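## Task

Place every game piece inside the bin labelled R and every stationery item inside the bin labelled S, leaving all other objects on the table. No item may stick out over any bin wall, both bins must end up upright and flat on the table, and the result must hold without the robot supporting it. Finish with both grippers open and the arms moved away.

## Robot and tools

ROBOT. Two Kinova Gen3 seven-joint arms, left_arm and right_arm, each ending in a Robotiq 2F-85 parallel gripper. Bases in the scene frame: left_arm at (+0.030, +0.416, 0) m with quat_wxyz (+0.998, 0, 0, +0.058); right_arm at (-0.023, -0.422, 0) m with quat_wxyz (+1.000, 0, 0, -0.013).

SCENE FRAME. Origin on the tabletop midway between the bases; +x points out across the table, +z up, and left_arm sits on the +y side. The arm names do not refer to sides of any image. Gripper poses in results are given in this frame (metres, quaternion wxyz) and get less accurate at long reach. end_effector_position is the spot between the pads when closed; closed fingertips extend about 19 mm past it, open ones about 6 mm. The gripper's +z runs along the fingers, its y axis is the closing direction.

ROW FORMAT. Every command row is one flat list of 18 numbers, each in [-1, 1], always including both arms: left_arm's 7 joint values, then its gripper position and gripper speed, then the same 9 for right_arm. Joint order per arm: waist, shoulder, upper arm roll, elbow, forearm roll, wrist pitch, wrist roll. Joint values are offsets, not poses: 1.0 equals 0.9985 rad for the first four joints and 0.8765 rad for the last three. Upper arm roll and wrist pitch use the opposite sign to the URDF, in commands and results alike. Joint ranges (URDF signs, rad): waist ±69.115, shoulder ±2.250, upper arm roll ±69.115, elbow ±2.580, forearm roll ±69.115, wrist pitch ±2.100, wrist roll ±69.115; flip the sign of the two reversed ones. Asking for more than 0.013 rad beyond a range gets the action rejected for both arms; the true end may differ by 0.013 rad, and a joint pushed to it reports "joint sent to its limit".

GRIPPER NUMBERS. Position is absolute: +1 fully open (85 mm), 0 about 41 mm, pads touching near -0.8, and -1 closes until blocked. Speed: -1 about 20 mm/s, 0 about 85, +1 about 150. A full close grips with roughly 190 to 235 N per pad. A 0 is a real command, so to leave a gripper unchanged resend its previous two numbers. To hold, send -1 and keep it; to release, send something wider than the object; for a gentle grip, open then close to just under the object's width. New values must differ by 0.01 or more. Fingers may re-close by themselves up to the requested position if the object slips or yields. Closing pushes the tips about 13 mm farther out, so keep that clearance above surfaces. position_measured_pct is about 50 minus 50 times the position; 0 means open. Stopping below about 90 means something is held; about 90 or more means the pads met (empty, or an item too thin to grip well).

execute_actions(actions): a list of actions; each action is a table of up to 15 rows, one per 1/30 s step, lasting 0.5 s total, the last row repeating if fewer. Joint offsets in every row count from the angles at the start of that action, not from the previous row; for a call's first action, from the most recent reported angles. An empty list just returns state and images. A malformed action, or a first action that breaks a limit, rejects the whole call.

move(target, speed, blocking): target is one 18-number row; its joint offsets count from the Joint positions of the latest result showing them. All joints travel in sync, so the gripper path curves and nothing avoids obstacles or the other arm. speed (0.01 to 2 rad/s, default 0.5) caps the joint with the farthest to travel; paths last 0.5 to 10 s. Gripper numbers are applied at the start. Faster moves hit harder, and targets set past a contact press harder. With blocking=false the reply comes after 0.5 s while motion continues; use wait(0) to check, and send nothing else until it ends, or call stop. The extra "move:" line reports the ending (done, off_target, moving, held, fault), limits=held or limits=none, and each arm's joint farthest from target. To keep an arm pressing as before, command the offset from Joint positions to Joint targets.

wait(seconds): 0 to 10 s, arms hold their last command. stop(): brakes a running move; fast motion needs more room. zoom_image(camera, region): region [x0, y0, x1, y1] in pixels, at most 504 by 504. Cameras (all 504x504): cam_head_left, cam_head_right, cam_high, cam_low, cam_left_wrist, cam_right_wrist. read_manual(section): only licence texts. finished_scene(scene): ends scene 1 or 2 for good and reports success; reply without a tool call only if you intend to end everything.

MOTION LIMITS. Each step, joint targets stay within 0.304 rad (first four) or 0.266 rad (wrist three) of the measured angle, and are scaled back if they would move the gripper over 70 mm from where it is. Large offsets therefore take several actions, and leftover motion may need re-commanding. "Joint targets" shows what the joints currently chase. "joint command not followed" means a clearance check altered some joint targets.

SAFETY. Load limits: 49.6 N m for the first four joints, 31.2 N m for the wrist three, including carried weight; reaching one freezes that arm for 10 s and drops the rest of the call. Holding loads warms motors even while you are composing a reply; MOTOR HOT appears at 60 °C, and at 75 °C an OVER-TEMPERATURE FAULT lets the arm sag. The simulation keeps running while you think. Objects may be tugged or nudged at random. Never let anything leave the table, keep the arms from striking or pressing each other, and avoid drops, slams and forceful shoves.

Each tool is called after "Call:" as a command line: name --argument value for each argument, lists and objects as JSON in quotes; but a table of rows of numbers goes row by row, as --pt "numbers of a row", without its own name.

## Session

Call:
execute_actions --actions '[]'

Scene clock: 0.00 s.
left_arm: end_effector_position=(+0.1222, +0.2096, +0.1558) position_measured_pct=0.0 end_effector_quat_wxyz=(-0.285, +0.437, +0.528, +0.670) | right_arm: end_effector_position=(+0.5255, -0.2077, +0.3191) position_measured_pct=0.0 end_effector_quat_wxyz=(-0.445, +0.817, -0.080, -0.359)
Joint names: [waist, shoulder, upper arm roll, elbow, forearm roll, wrist pitch, wrist roll]
Joint positions: left_arm=[ 1.668  1.214  0.061  1.57  -0.357 -1.95   1.871] | right_arm=[ 0.094  1.262  0.826  0.334 -0.435 -2.026  4.026]
Joint velocities: left_arm=[-0.     0.002 -0.001 -0.     0.001  0.     0.001] | right_arm=[-0.001  0.001  0.    -0.001 -0.    -0.001  0.   ]
Joint torques (N m, as the joint torque sensors report them, + toward a larger Joint positions number): no reading
Motor temperatures (°C, as the motors report them): left_arm=[26 32 29 27 31 33 34] | right_arm=[31 26 27 29 37 38 32]
Joint targets: left_arm=[1.668 1.214 0.061 1.570 -0.357 -1.950 1.871] | right_arm=[0.094 1.262 0.826 0.334 -0.435 -2.026 4.026]

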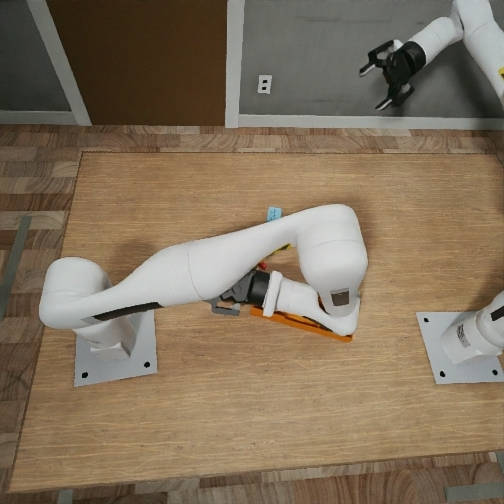

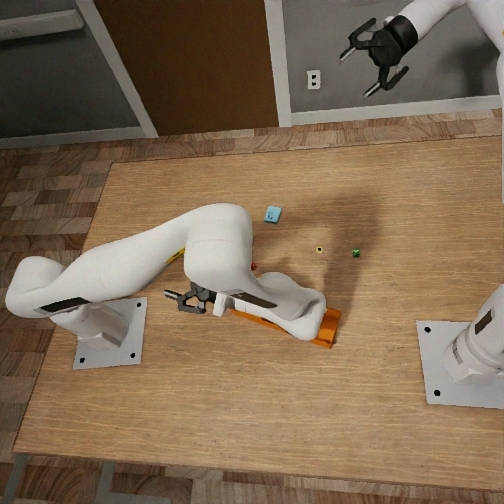

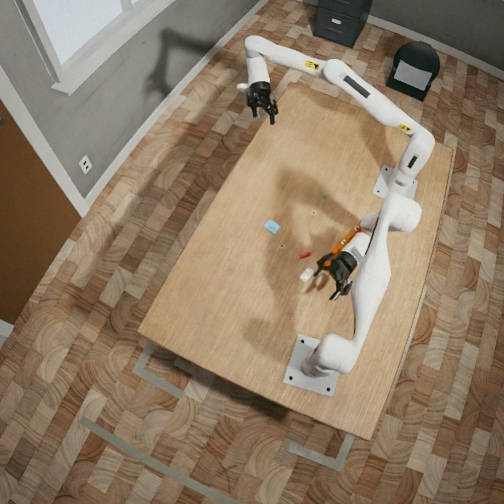

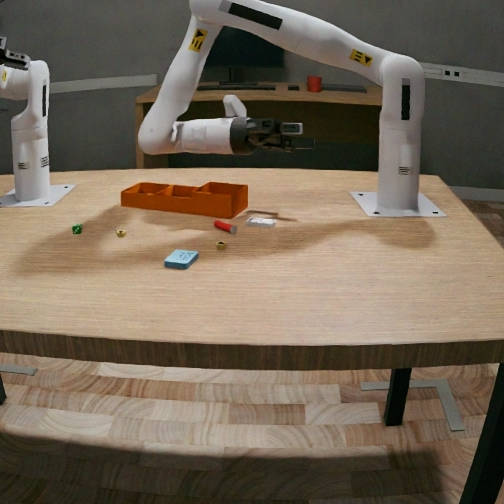

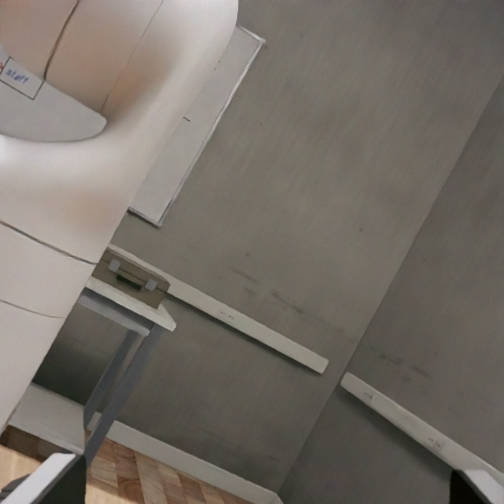

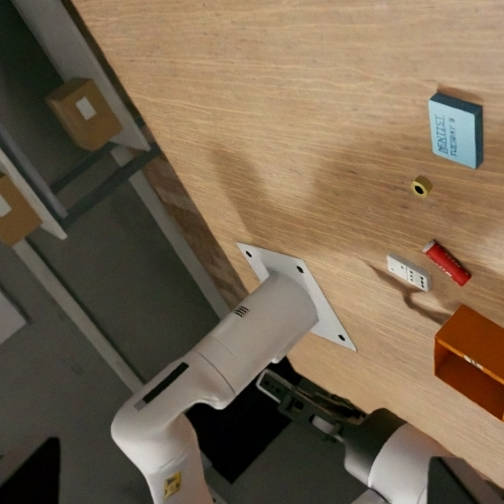

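Call:
move --target '[-2.07,-0.915,-0.061,-0.27,0.407,0.468,-2.134,1,0, 0,0,0,0,0,0,0,1,0]' --speed 1.0

action 0: every number of target must lie in its column's range; nothing of the call was run and nothing moved

Call:
move --target '[-0.6,-0.915,-0.061,-0.27,0.407,0.53,-1,1,0, 0,0,0,0,0,0,0,1,0]' --speed 1.0

Call:
move --target '[-1,0,0,0,0,0,-1,1,0, 0,0,0,0,0,0,0,1,0]' --speed 1.0

Call:
move --target '[-0.5,0,0,0,0,0,0,1,0, 0,0,0,0,0,0,0,1,0]' --speed 1.0

Scene clock: 37.63 s.
left_arm: end_effector_position=(+0.2739, +0.0298, +0.3664) position_measured_pct=0.0 end_effector_quat_wxyz=(+0.027, +0.692, +0.721, -0.005) | right_arm: end_effector_position=(+0.5255, -0.2077, +0.3191) position_measured_pct=0.0 end_effector_quat_wxyz=(-0.445, +0.817, -0.080, -0.359)
Joint names: [waist, shoulder, upper arm roll, elbow, forearm roll, wrist pitch, wrist roll]
Joint positions: left_arm=[ 1.069  0.3    0.     1.301 -0.    -1.486  0.995] | right_arm=[ 0.094  1.262  0.826  0.334 -0.435 -2.026  4.026]
Joint velocities: left_arm=[-0.003 -0.003 -0.001  0.001 -0.     0.001 -0.001] | right_arm=[-0.001 -0.001 -0.     0.001 -0.    -0.     0.   ]
Joint torques (N m, as the joint torque sensors report them, + toward a larger Joint positions number): left_arm=[  0.41 -15.19  -0.06  -8.55  -0.21  -0.08  -0.23] | right_arm=[  0.17 -27.62   4.16  -5.2   -2.38  -0.47  -0.32]
Motor temperatures (°C, as the motors report them): left_arm=[26 33 29 27 31 33 34] | right_arm=[31 27 27 29 37 38 32]
Joint targets: left_arm=[1.069 0.300 0.000 1.301 -0.000 -1.486 0.995] | right_arm=[0.094 1.262 0.826 0.334 -0.435 -2.026 4.026]
move: done; limits=none; left_arm: farthest joint: the waist, 0.000 radians from its target (0.599 radians at the start); right_arm: farthest joint: the waist, 0.000 radians from its target (0.000 radians at the start)

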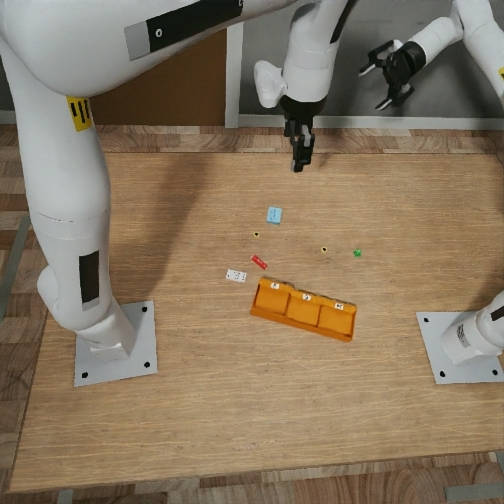

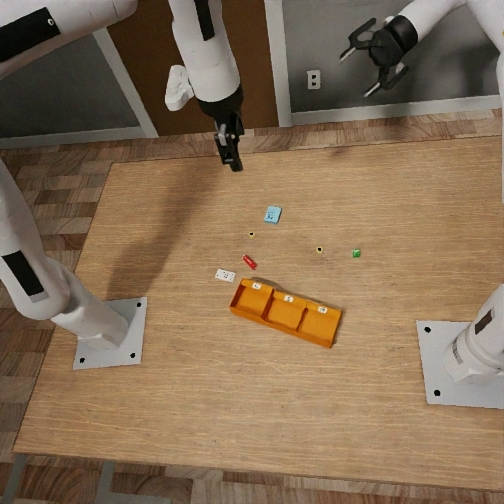

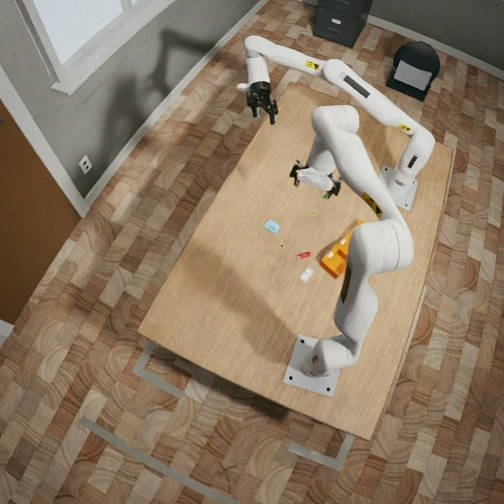

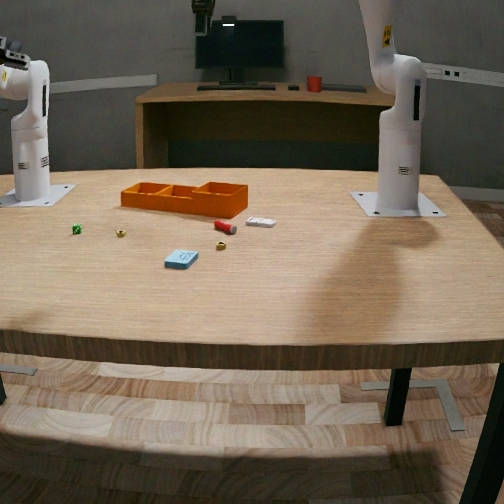

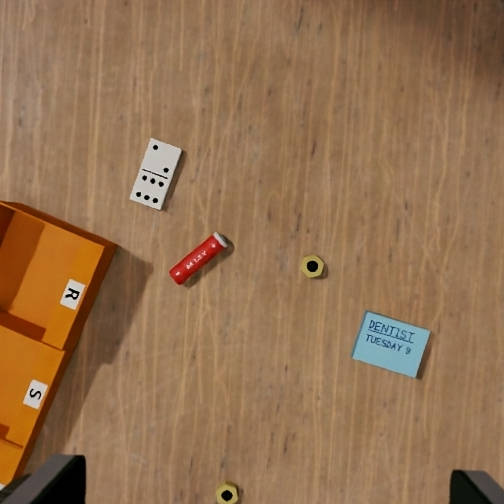

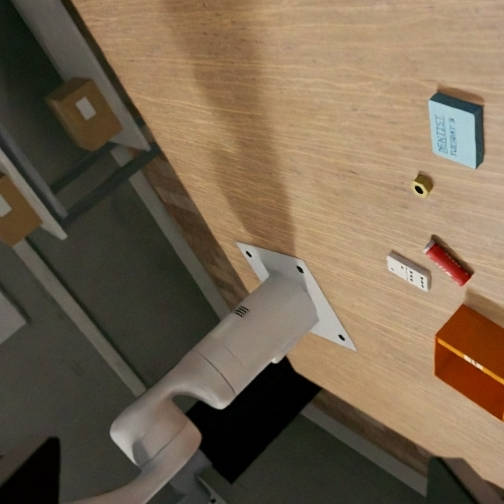

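Scene clock: 39.50 s.
left_arm: end_effector_position=(+0.4867, +0.4115, +0.3664) position_measured_pct=0.0 end_effector_quat_wxyz=(+0.020, +0.647, +0.762, +0.019) | right_arm: end_effector_position=(+0.5255, -0.2077, +0.3191) position_measured_pct=0.0 end_effector_quat_wxyz=(-0.445, +0.817, -0.080, -0.359)
Joint names: [waist, shoulder, upper arm roll, elbow, forearm roll, wrist pitch, wrist roll]
Joint positions: left_arm=[ 0.071  0.3    0.     1.301 -0.    -1.486  0.118] | right_arm=[ 0.094  1.262  0.826  0.334 -0.435 -2.026  4.026]
Joint velocities: left_arm=[-0.003 -0.     0.    -0.001 -0.     0.     0.   ] | right_arm=[-0.001  0.    -0.     0.001  0.    -0.001  0.   ]
Joint torques (N m, as the joint torque sensors report them, + toward a larger Joint positions number): left_arm=[  0.5  -15.3   -0.16  -8.52  -0.23   0.    -0.26] | right_arm=[  0.12 -27.59   4.17  -5.08  -2.37  -0.44  -0.34]
Motor temperatures (°C, as the motors report them): left_arm=[26 33 29 27 31 33 34] | right_arm=[31 27 27 29 37 38 32]
Joint targets: left_arm=[0.071 0.300 0.000 1.301 -0.000 -1.486 0.118] | right_arm=[0.094 1.262 0.826 0.334 -0.435 -2.026 4.026]
move: done; limits=none; left_arm: farthest joint: the waist, 0.001 radians from its target (0.999 radians at the start); right_arm: farthest joint: the waist, 0.000 radians from its target (0.000 radians at the start)

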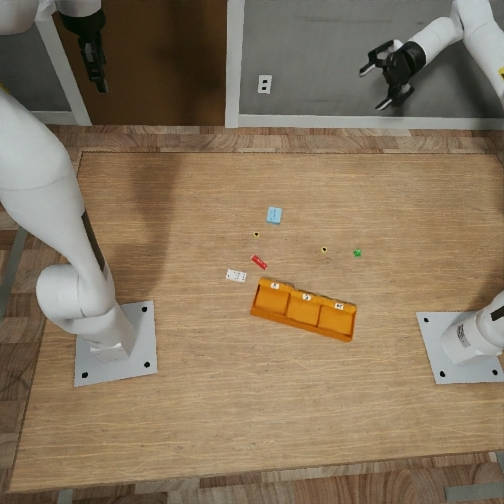

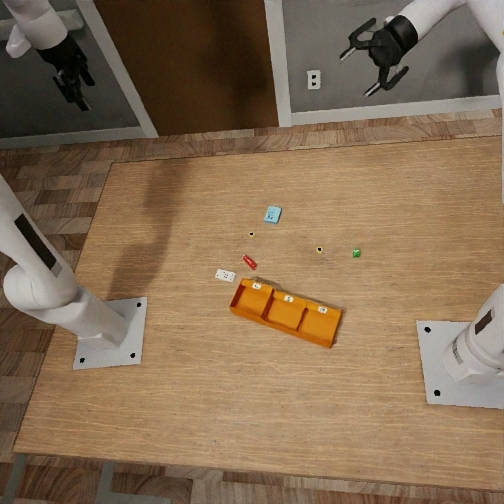

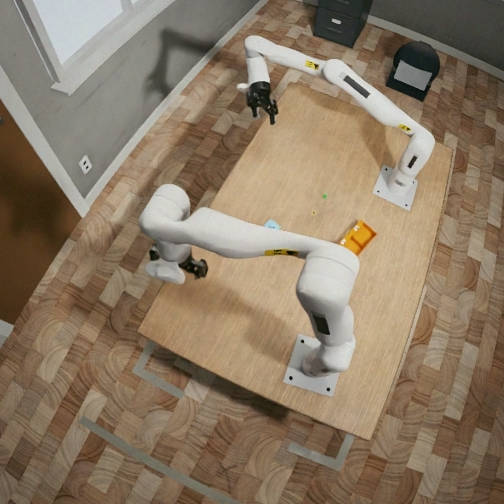

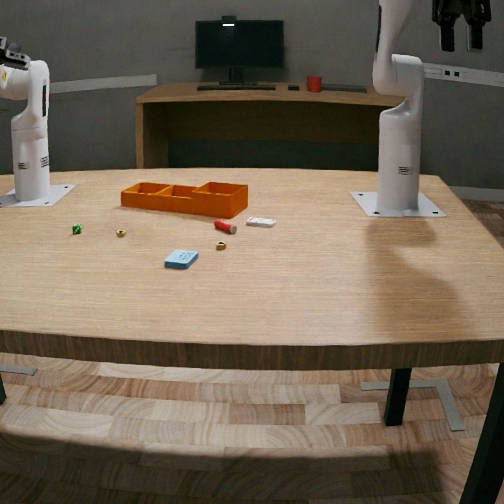

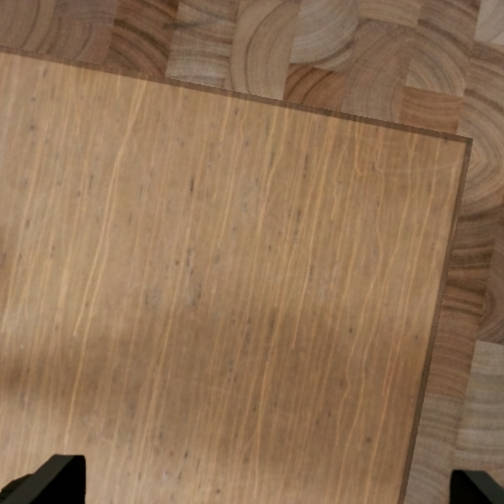

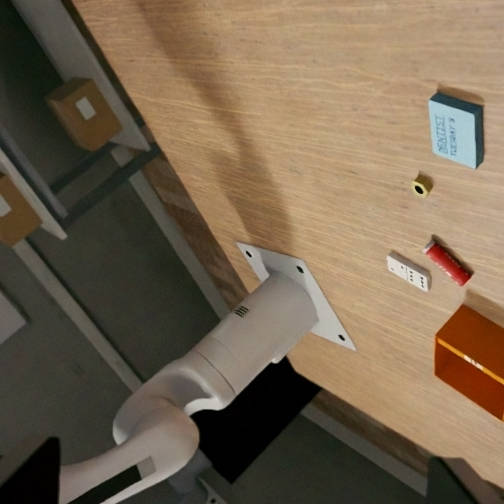

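Scene clock: 40.77 s.
left_arm: end_effector_position=(+0.4331, +0.6305, +0.3664) position_measured_pct=0.0 end_effector_quat_wxyz=(+0.015, +0.439, +0.898, +0.023) | right_arm: end_effector_position=(+0.5255, -0.2077, +0.3191) position_measured_pct=0.0 end_effector_quat_wxyz=(-0.445, +0.817, -0.080, -0.359)
Joint names: [waist, shoulder, upper arm roll, elbow, forearm roll, wrist pitch, wrist roll]
Joint positions: left_arm=[-0.428  0.3    0.     1.301 -0.    -1.486  0.118] | right_arm=[ 0.094  1.262  0.826  0.334 -0.435 -2.026  4.026]
Joint velocities: left_arm=[-0.003 -0.001 -0.    -0.001  0.     0.     0.001] | right_arm=[ 0.     0.     0.    -0.001 -0.    -0.001  0.   ]
Joint torques (N m, as the joint torque sensors report them, + toward a larger Joint positions number): left_arm=[  0.61 -15.3   -0.1   -8.42  -0.22  -0.05  -0.26] | right_arm=[  0.03 -27.74   4.16  -5.21  -2.42  -0.43  -0.36]
Motor temperatures (°C, as the motors report them): left_arm=[26 33 29 27 31 33 34] | right_arm=[31 27 27 29 37 38 32]
Joint targets: left_arm=[-0.428 0.300 0.000 1.301 -0.000 -1.486 0.118] | right_arm=[0.094 1.262 0.826 0.334 -0.435 -2.026 4.026]
move: done; limits=none; left_arm: farthest joint: the waist, 0.000 radians from its target (0.499 radians at the start); right_arm: farthest joint: the waist, 0.000 radians from its target (0.000 radians at the start)

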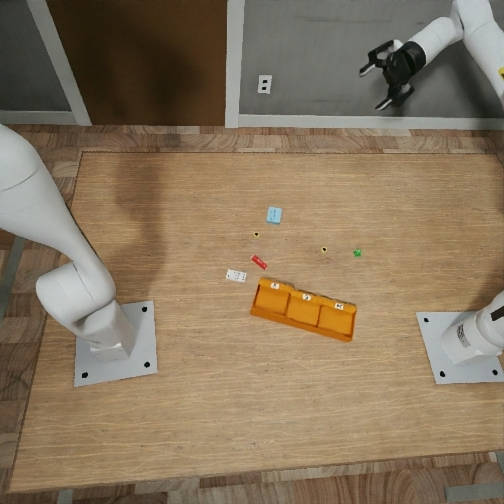

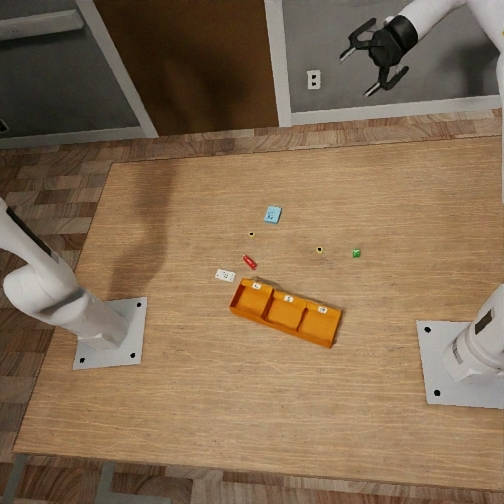

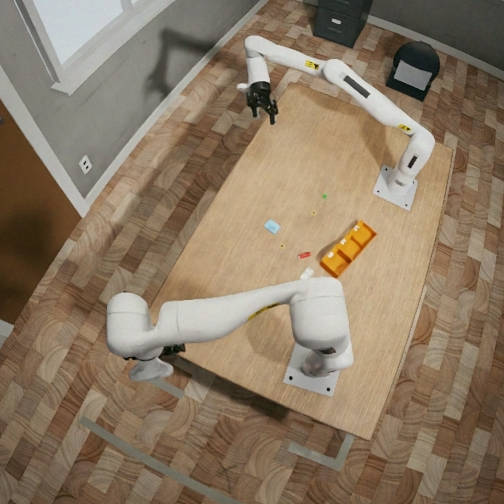

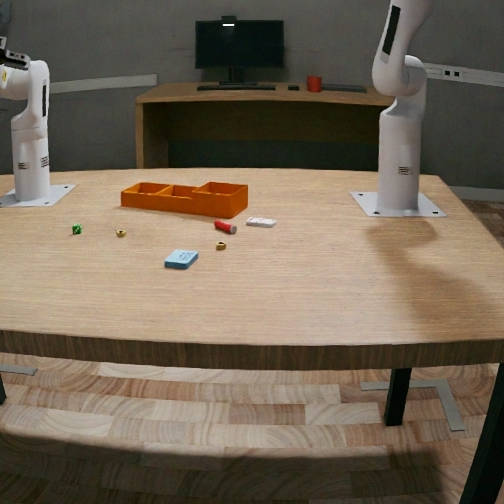

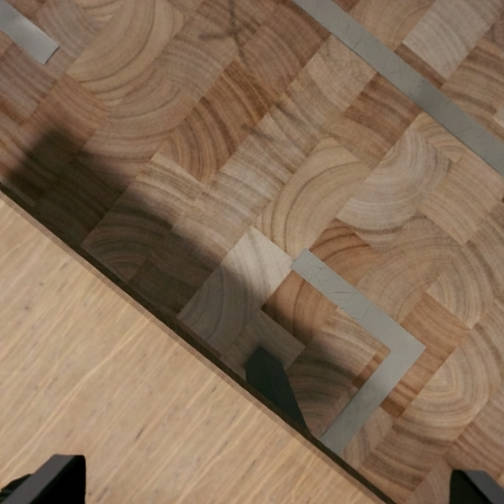

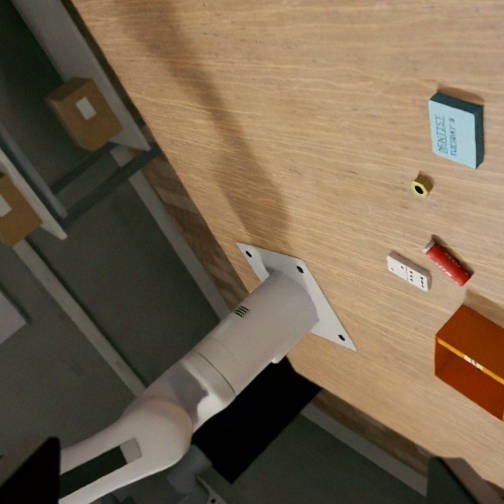

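Call:
zoom_image --camera "cam_head_left" --region '[220,200,370,350]'

Call:
zoom_image --camera "cam_left_wrist" --region '[0,0,100,100]'

Call:
zoom_image --camera "cam_right_wrist" --region '[380,220,504,344]'

Region (220, 200, 370, 350) of cam_head_left's 504x504 image, scaled by 3.360, with more detail than that image has.

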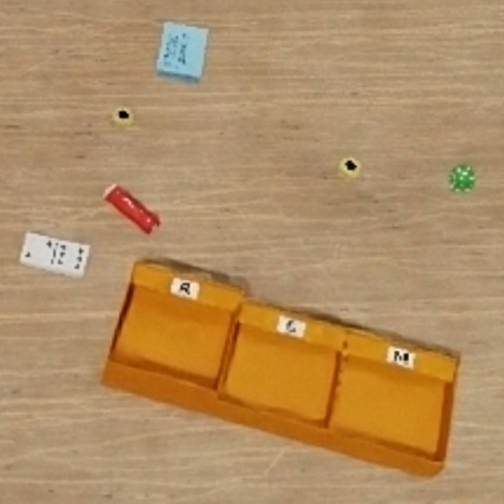

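Region (0, 0, 100, 100) of cam_left_wrist's 504x504 image, scaled by 5.040.

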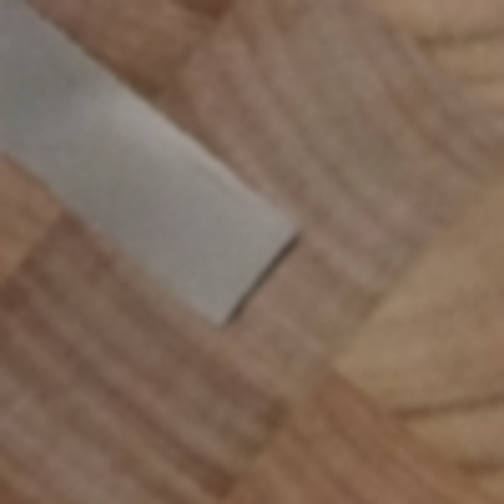

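Region (380, 220, 504, 344) of cam_right_wrist's 504x504 image, scaled by 4.065.

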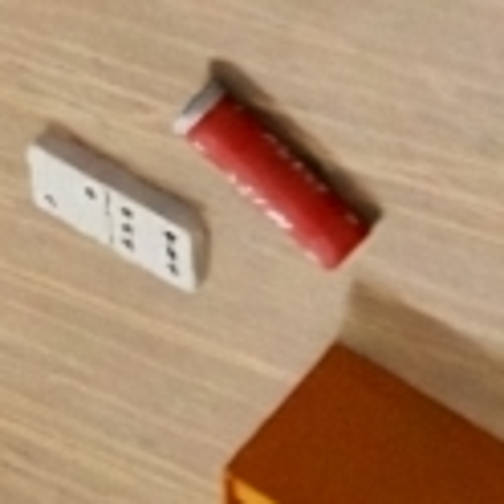

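Call:
move --target '[0.9,0,0,0.4,0,0.4,0.479,1,0, 0,0,0,0,0,0,0,1,0]' --speed 1.2

Call:
move --target '[0.584,0.051,0,0.435,0,0.547,0,0.3,0, 0,0,0,0,0,0,0,1,0]' --speed 1.0

Scene clock: 77.00 s.
left_arm: end_effector_position=(+0.4082, +0.2495, +0.2445) position_measured_pct=0.0 end_effector_quat_wxyz=(+0.003, +0.639, +0.769, +0.001) | right_arm: end_effector_position=(+0.5256, -0.2077, +0.3191) position_measured_pct=0.0 end_effector_quat_wxyz=(-0.445, +0.817, -0.080, -0.359)
Joint names: [waist, shoulder, upper arm roll, elbow, forearm roll, wrist pitch, wrist roll]
Joint positions: left_arm=[ 0.47   0.3    0.     1.7   -0.    -1.135  0.538] | right_arm=[ 0.094  1.262  0.826  0.334 -0.435 -2.026  4.026]
Joint velocities: left_arm=[ 0.002  0.001  0.001  0.     0.001 -0.    -0.002] | right_arm=[ 0.001 -0.    -0.     0.     0.     0.001  0.   ]
Joint torques (N m, as the joint torque sensors report them, + toward a larger Joint positions number): left_arm=[  0.03 -14.23  -0.17  -7.56  -0.21  -0.16  -0.21] | right_arm=[  0.08 -27.68   4.04  -5.18  -2.47  -0.48  -0.29]
Motor temperatures (°C, as the motors report them): left_arm=[26 33 29 28 31 33 34] | right_arm=[31 28 27 29 37 38 32]
Joint targets: left_arm=[0.471 0.300 0.000 1.700 -0.000 -1.135 0.538] | right_arm=[0.094 1.262 0.826 0.334 -0.435 -2.026 4.026]
move: done; limits=none; left_arm: farthest joint: the waist, 0.000 radians from its target (0.899 radians at the start); right_arm: farthest joint: the waist, 0.000 radians from its target (0.000 radians at the start)

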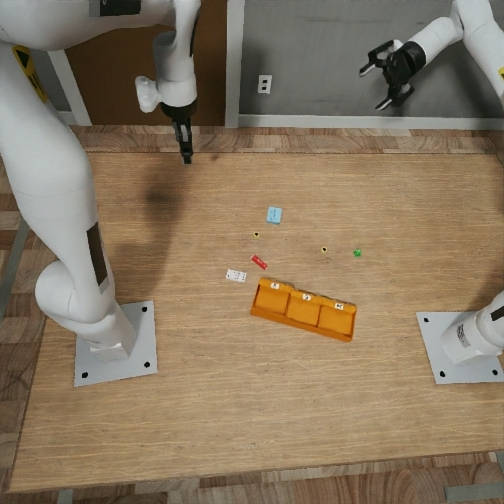

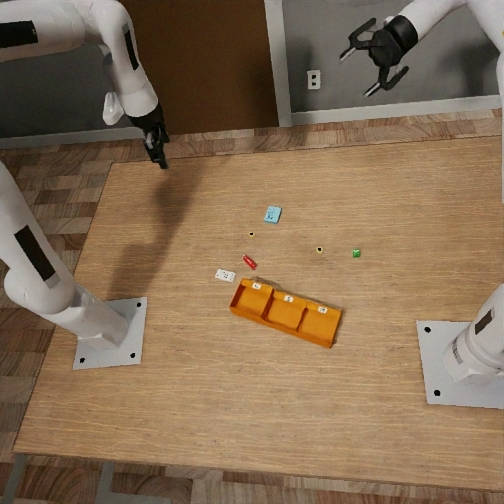

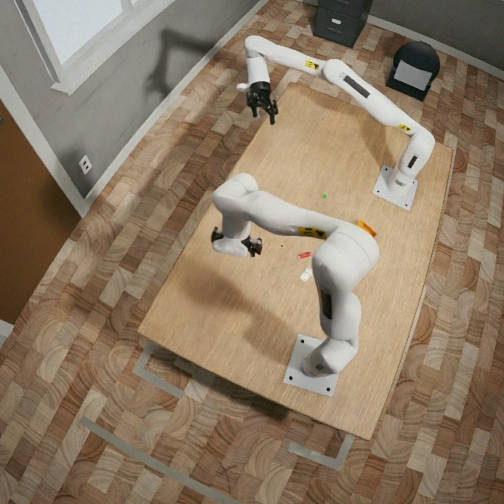

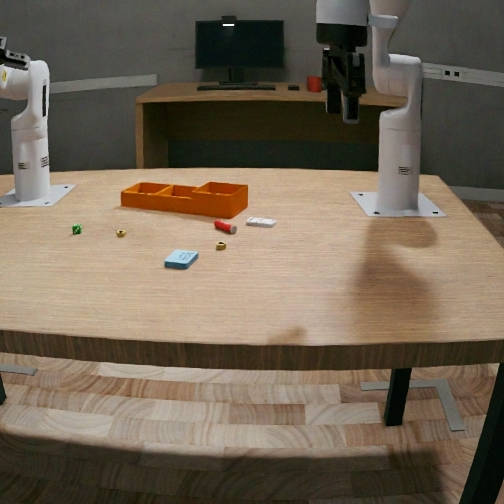

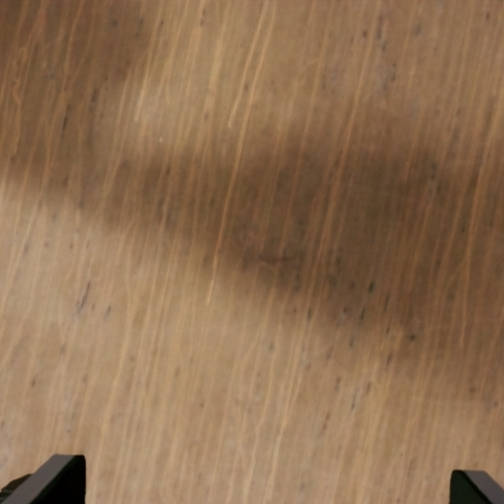

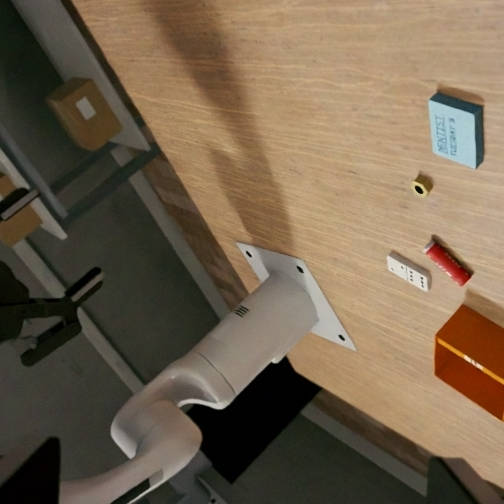

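Scene clock: 78.40 s.
left_arm: end_effector_position=(+0.2094, +0.1298, +0.1194) position_measured_pct=34.9 end_effector_quat_wxyz=(+0.000, +0.833, +0.553, +0.000) | right_arm: end_effector_position=(+0.5256, -0.2077, +0.3191) position_measured_pct=0.0 end_effector_quat_wxyz=(-0.445, +0.817, -0.080, -0.359)
Joint names: [waist, shoulder, upper arm roll, elbow, forearm roll, wrist pitch, wrist roll]
Joint positions: left_arm=[ 1.053  0.351  0.     2.134 -0.    -0.655  0.538] | right_arm=[ 0.094  1.262  0.826  0.334 -0.435 -2.026  4.026]
Joint velocities: left_arm=[ 0.004 -0.     0.001  0.001  0.    -0.     0.002] | right_arm=[ 0.     0.    -0.     0.    -0.     0.001 -0.   ]
Joint torques (N m, as the joint torque sensors report them, + toward a larger Joint positions number): left_arm=[ -0.01 -12.62  -0.12  -4.88  -0.19  -0.21  -0.19] | right_arm=[  0.15 -27.67   4.27  -5.12  -2.43  -0.48  -0.38]
Motor temperatures (°C, as the motors report them): left_arm=[26 33 29 28 31 33 34] | right_arm=[31 28 27 29 37 38 32]
Joint targets: left_arm=[1.054 0.351 0.000 2.134 -0.000 -0.655 0.538] | right_arm=[0.094 1.262 0.826 0.334 -0.435 -2.026 4.026]
move: done; limits=none; left_arm: farthest joint: the waist, 0.000 radians from its target (0.583 radians at the start); right_arm: farthest joint: the waist, 0.000 radians from its target (0.000 radians at the start)

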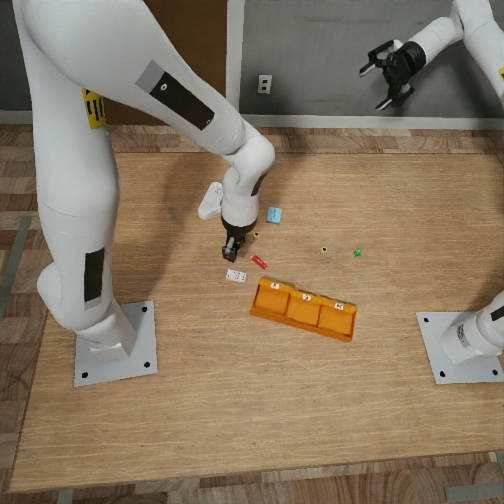

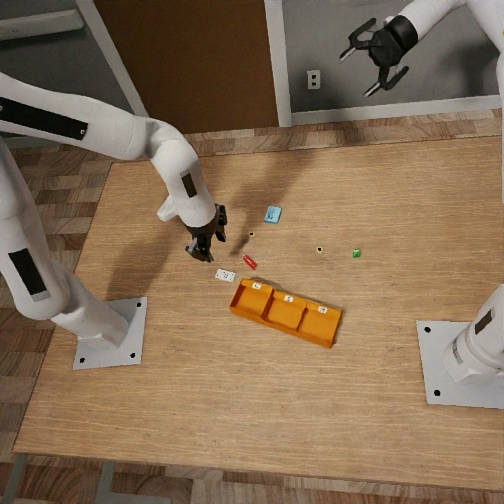

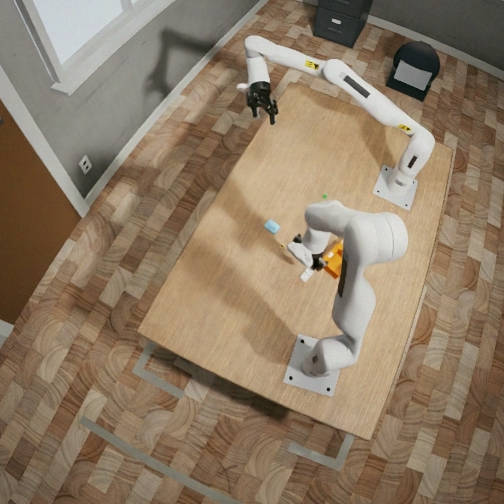

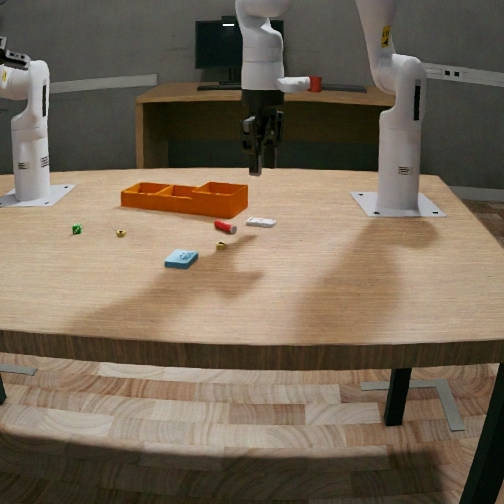

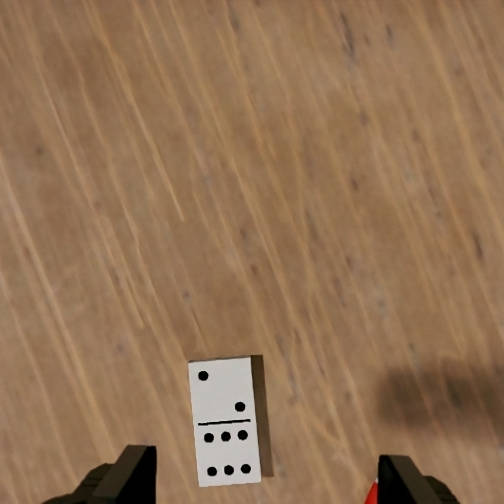

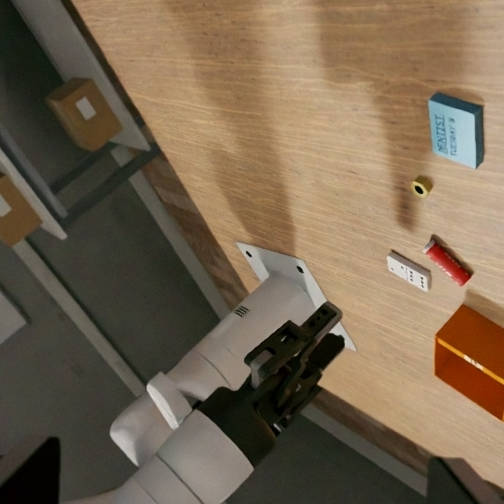

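Call:
move --target '[0.041,0.166,0,0.092,0,0.292,0.046,0.3,0, 0,0,0,0,0,0,0,1,0]' --speed 0.6

Scene clock: 88.50 s.
left_arm: end_effector_position=(+0.1937, +0.1286, +0.0496) position_measured_pct=34.9 end_effector_quat_wxyz=(-0.001, +0.834, +0.552, +0.000) | right_arm: end_effector_position=(+0.5256, -0.2077, +0.3191) position_measured_pct=0.0 end_effector_quat_wxyz=(-0.445, +0.817, -0.080, -0.359)
Joint names: [waist, shoulder, upper arm roll, elbow, forearm roll, wrist pitch, wrist roll]
Joint positions: left_arm=[ 1.094  0.517  0.     2.226 -0.    -0.399  0.578] | right_arm=[ 0.094  1.262  0.826  0.334 -0.435 -2.026  4.026]
Joint velocities: left_arm=[ 0.     0.002 -0.    -0.001 -0.    -0.    -0.   ] | right_arm=[ 0.001 -0.001  0.     0.001  0.001  0.001  0.   ]
Joint torques (N m, as the joint torque sensors report them, + toward a larger Joint positions number): left_arm=[  0.28 -13.21  -0.13  -2.97  -0.25  -0.25  -0.22] | right_arm=[  0.14 -27.59   4.2   -5.03  -2.4   -0.5   -0.28]
Motor temperatures (°C, as the motors report them): left_arm=[26 33 29 28 31 33 34] | right_arm=[31 29 27 29 37 38 32]
Joint targets: left_arm=[1.094 0.517 0.000 2.226 -0.000 -0.399 0.578] | right_arm=[0.094 1.262 0.826 0.334 -0.435 -2.026 4.026]
move: done; limits=none; left_arm: farthest joint: the waist, 0.000 radians from its target (0.040 radians at the start); right_arm: farthest joint: the waist, 0.000 radians from its target (0.000 radians at the start)

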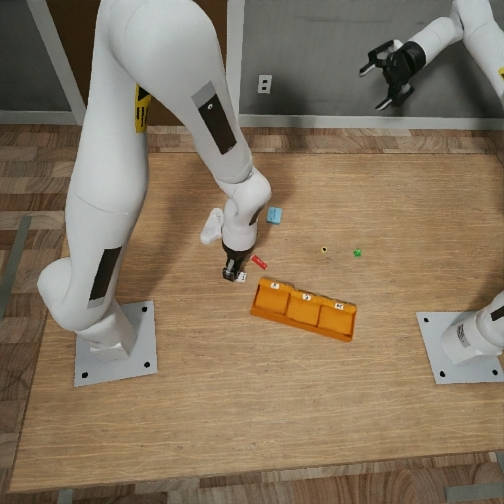

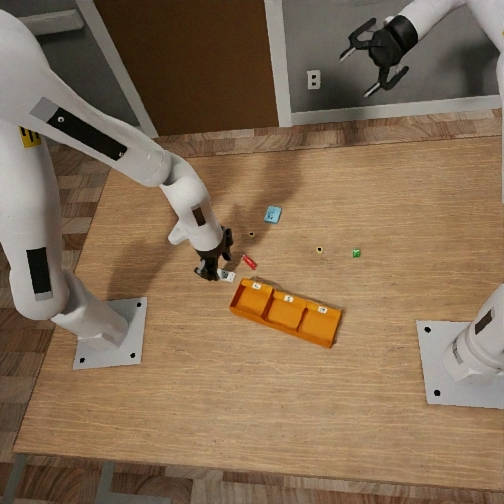

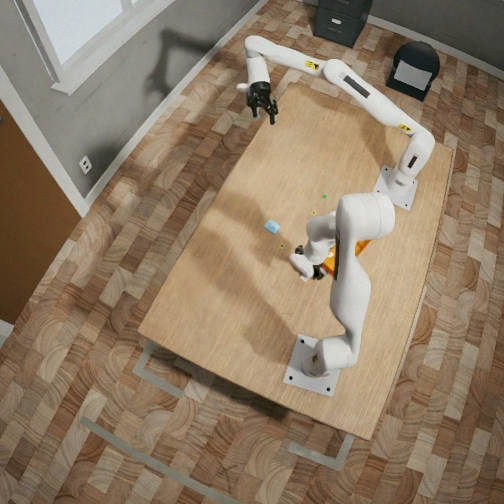

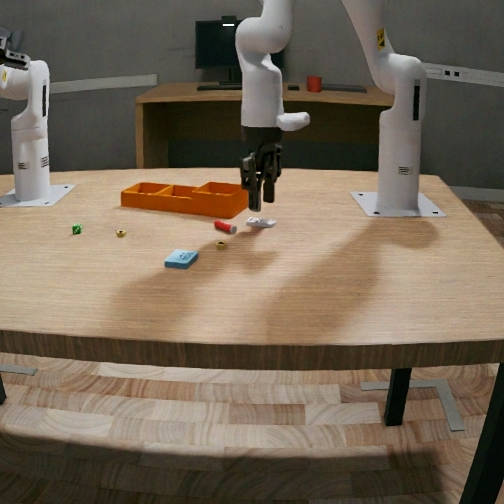

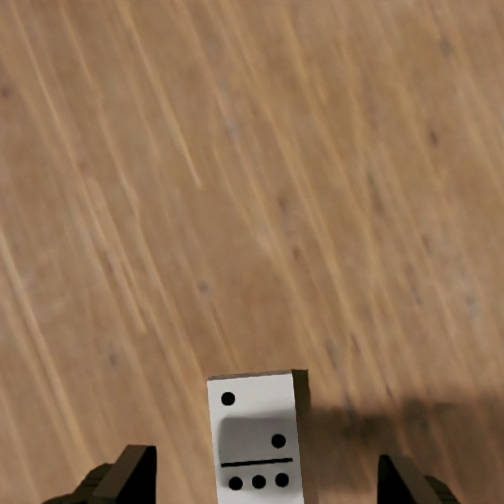

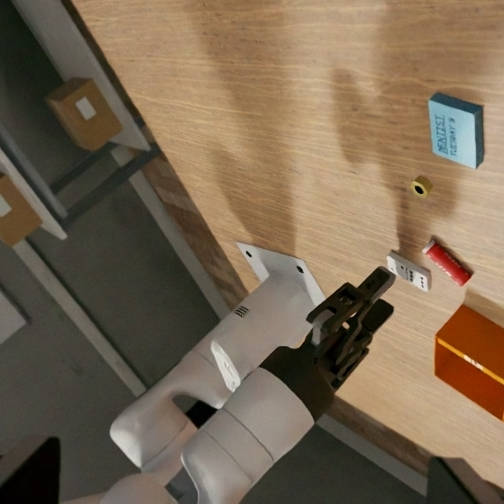

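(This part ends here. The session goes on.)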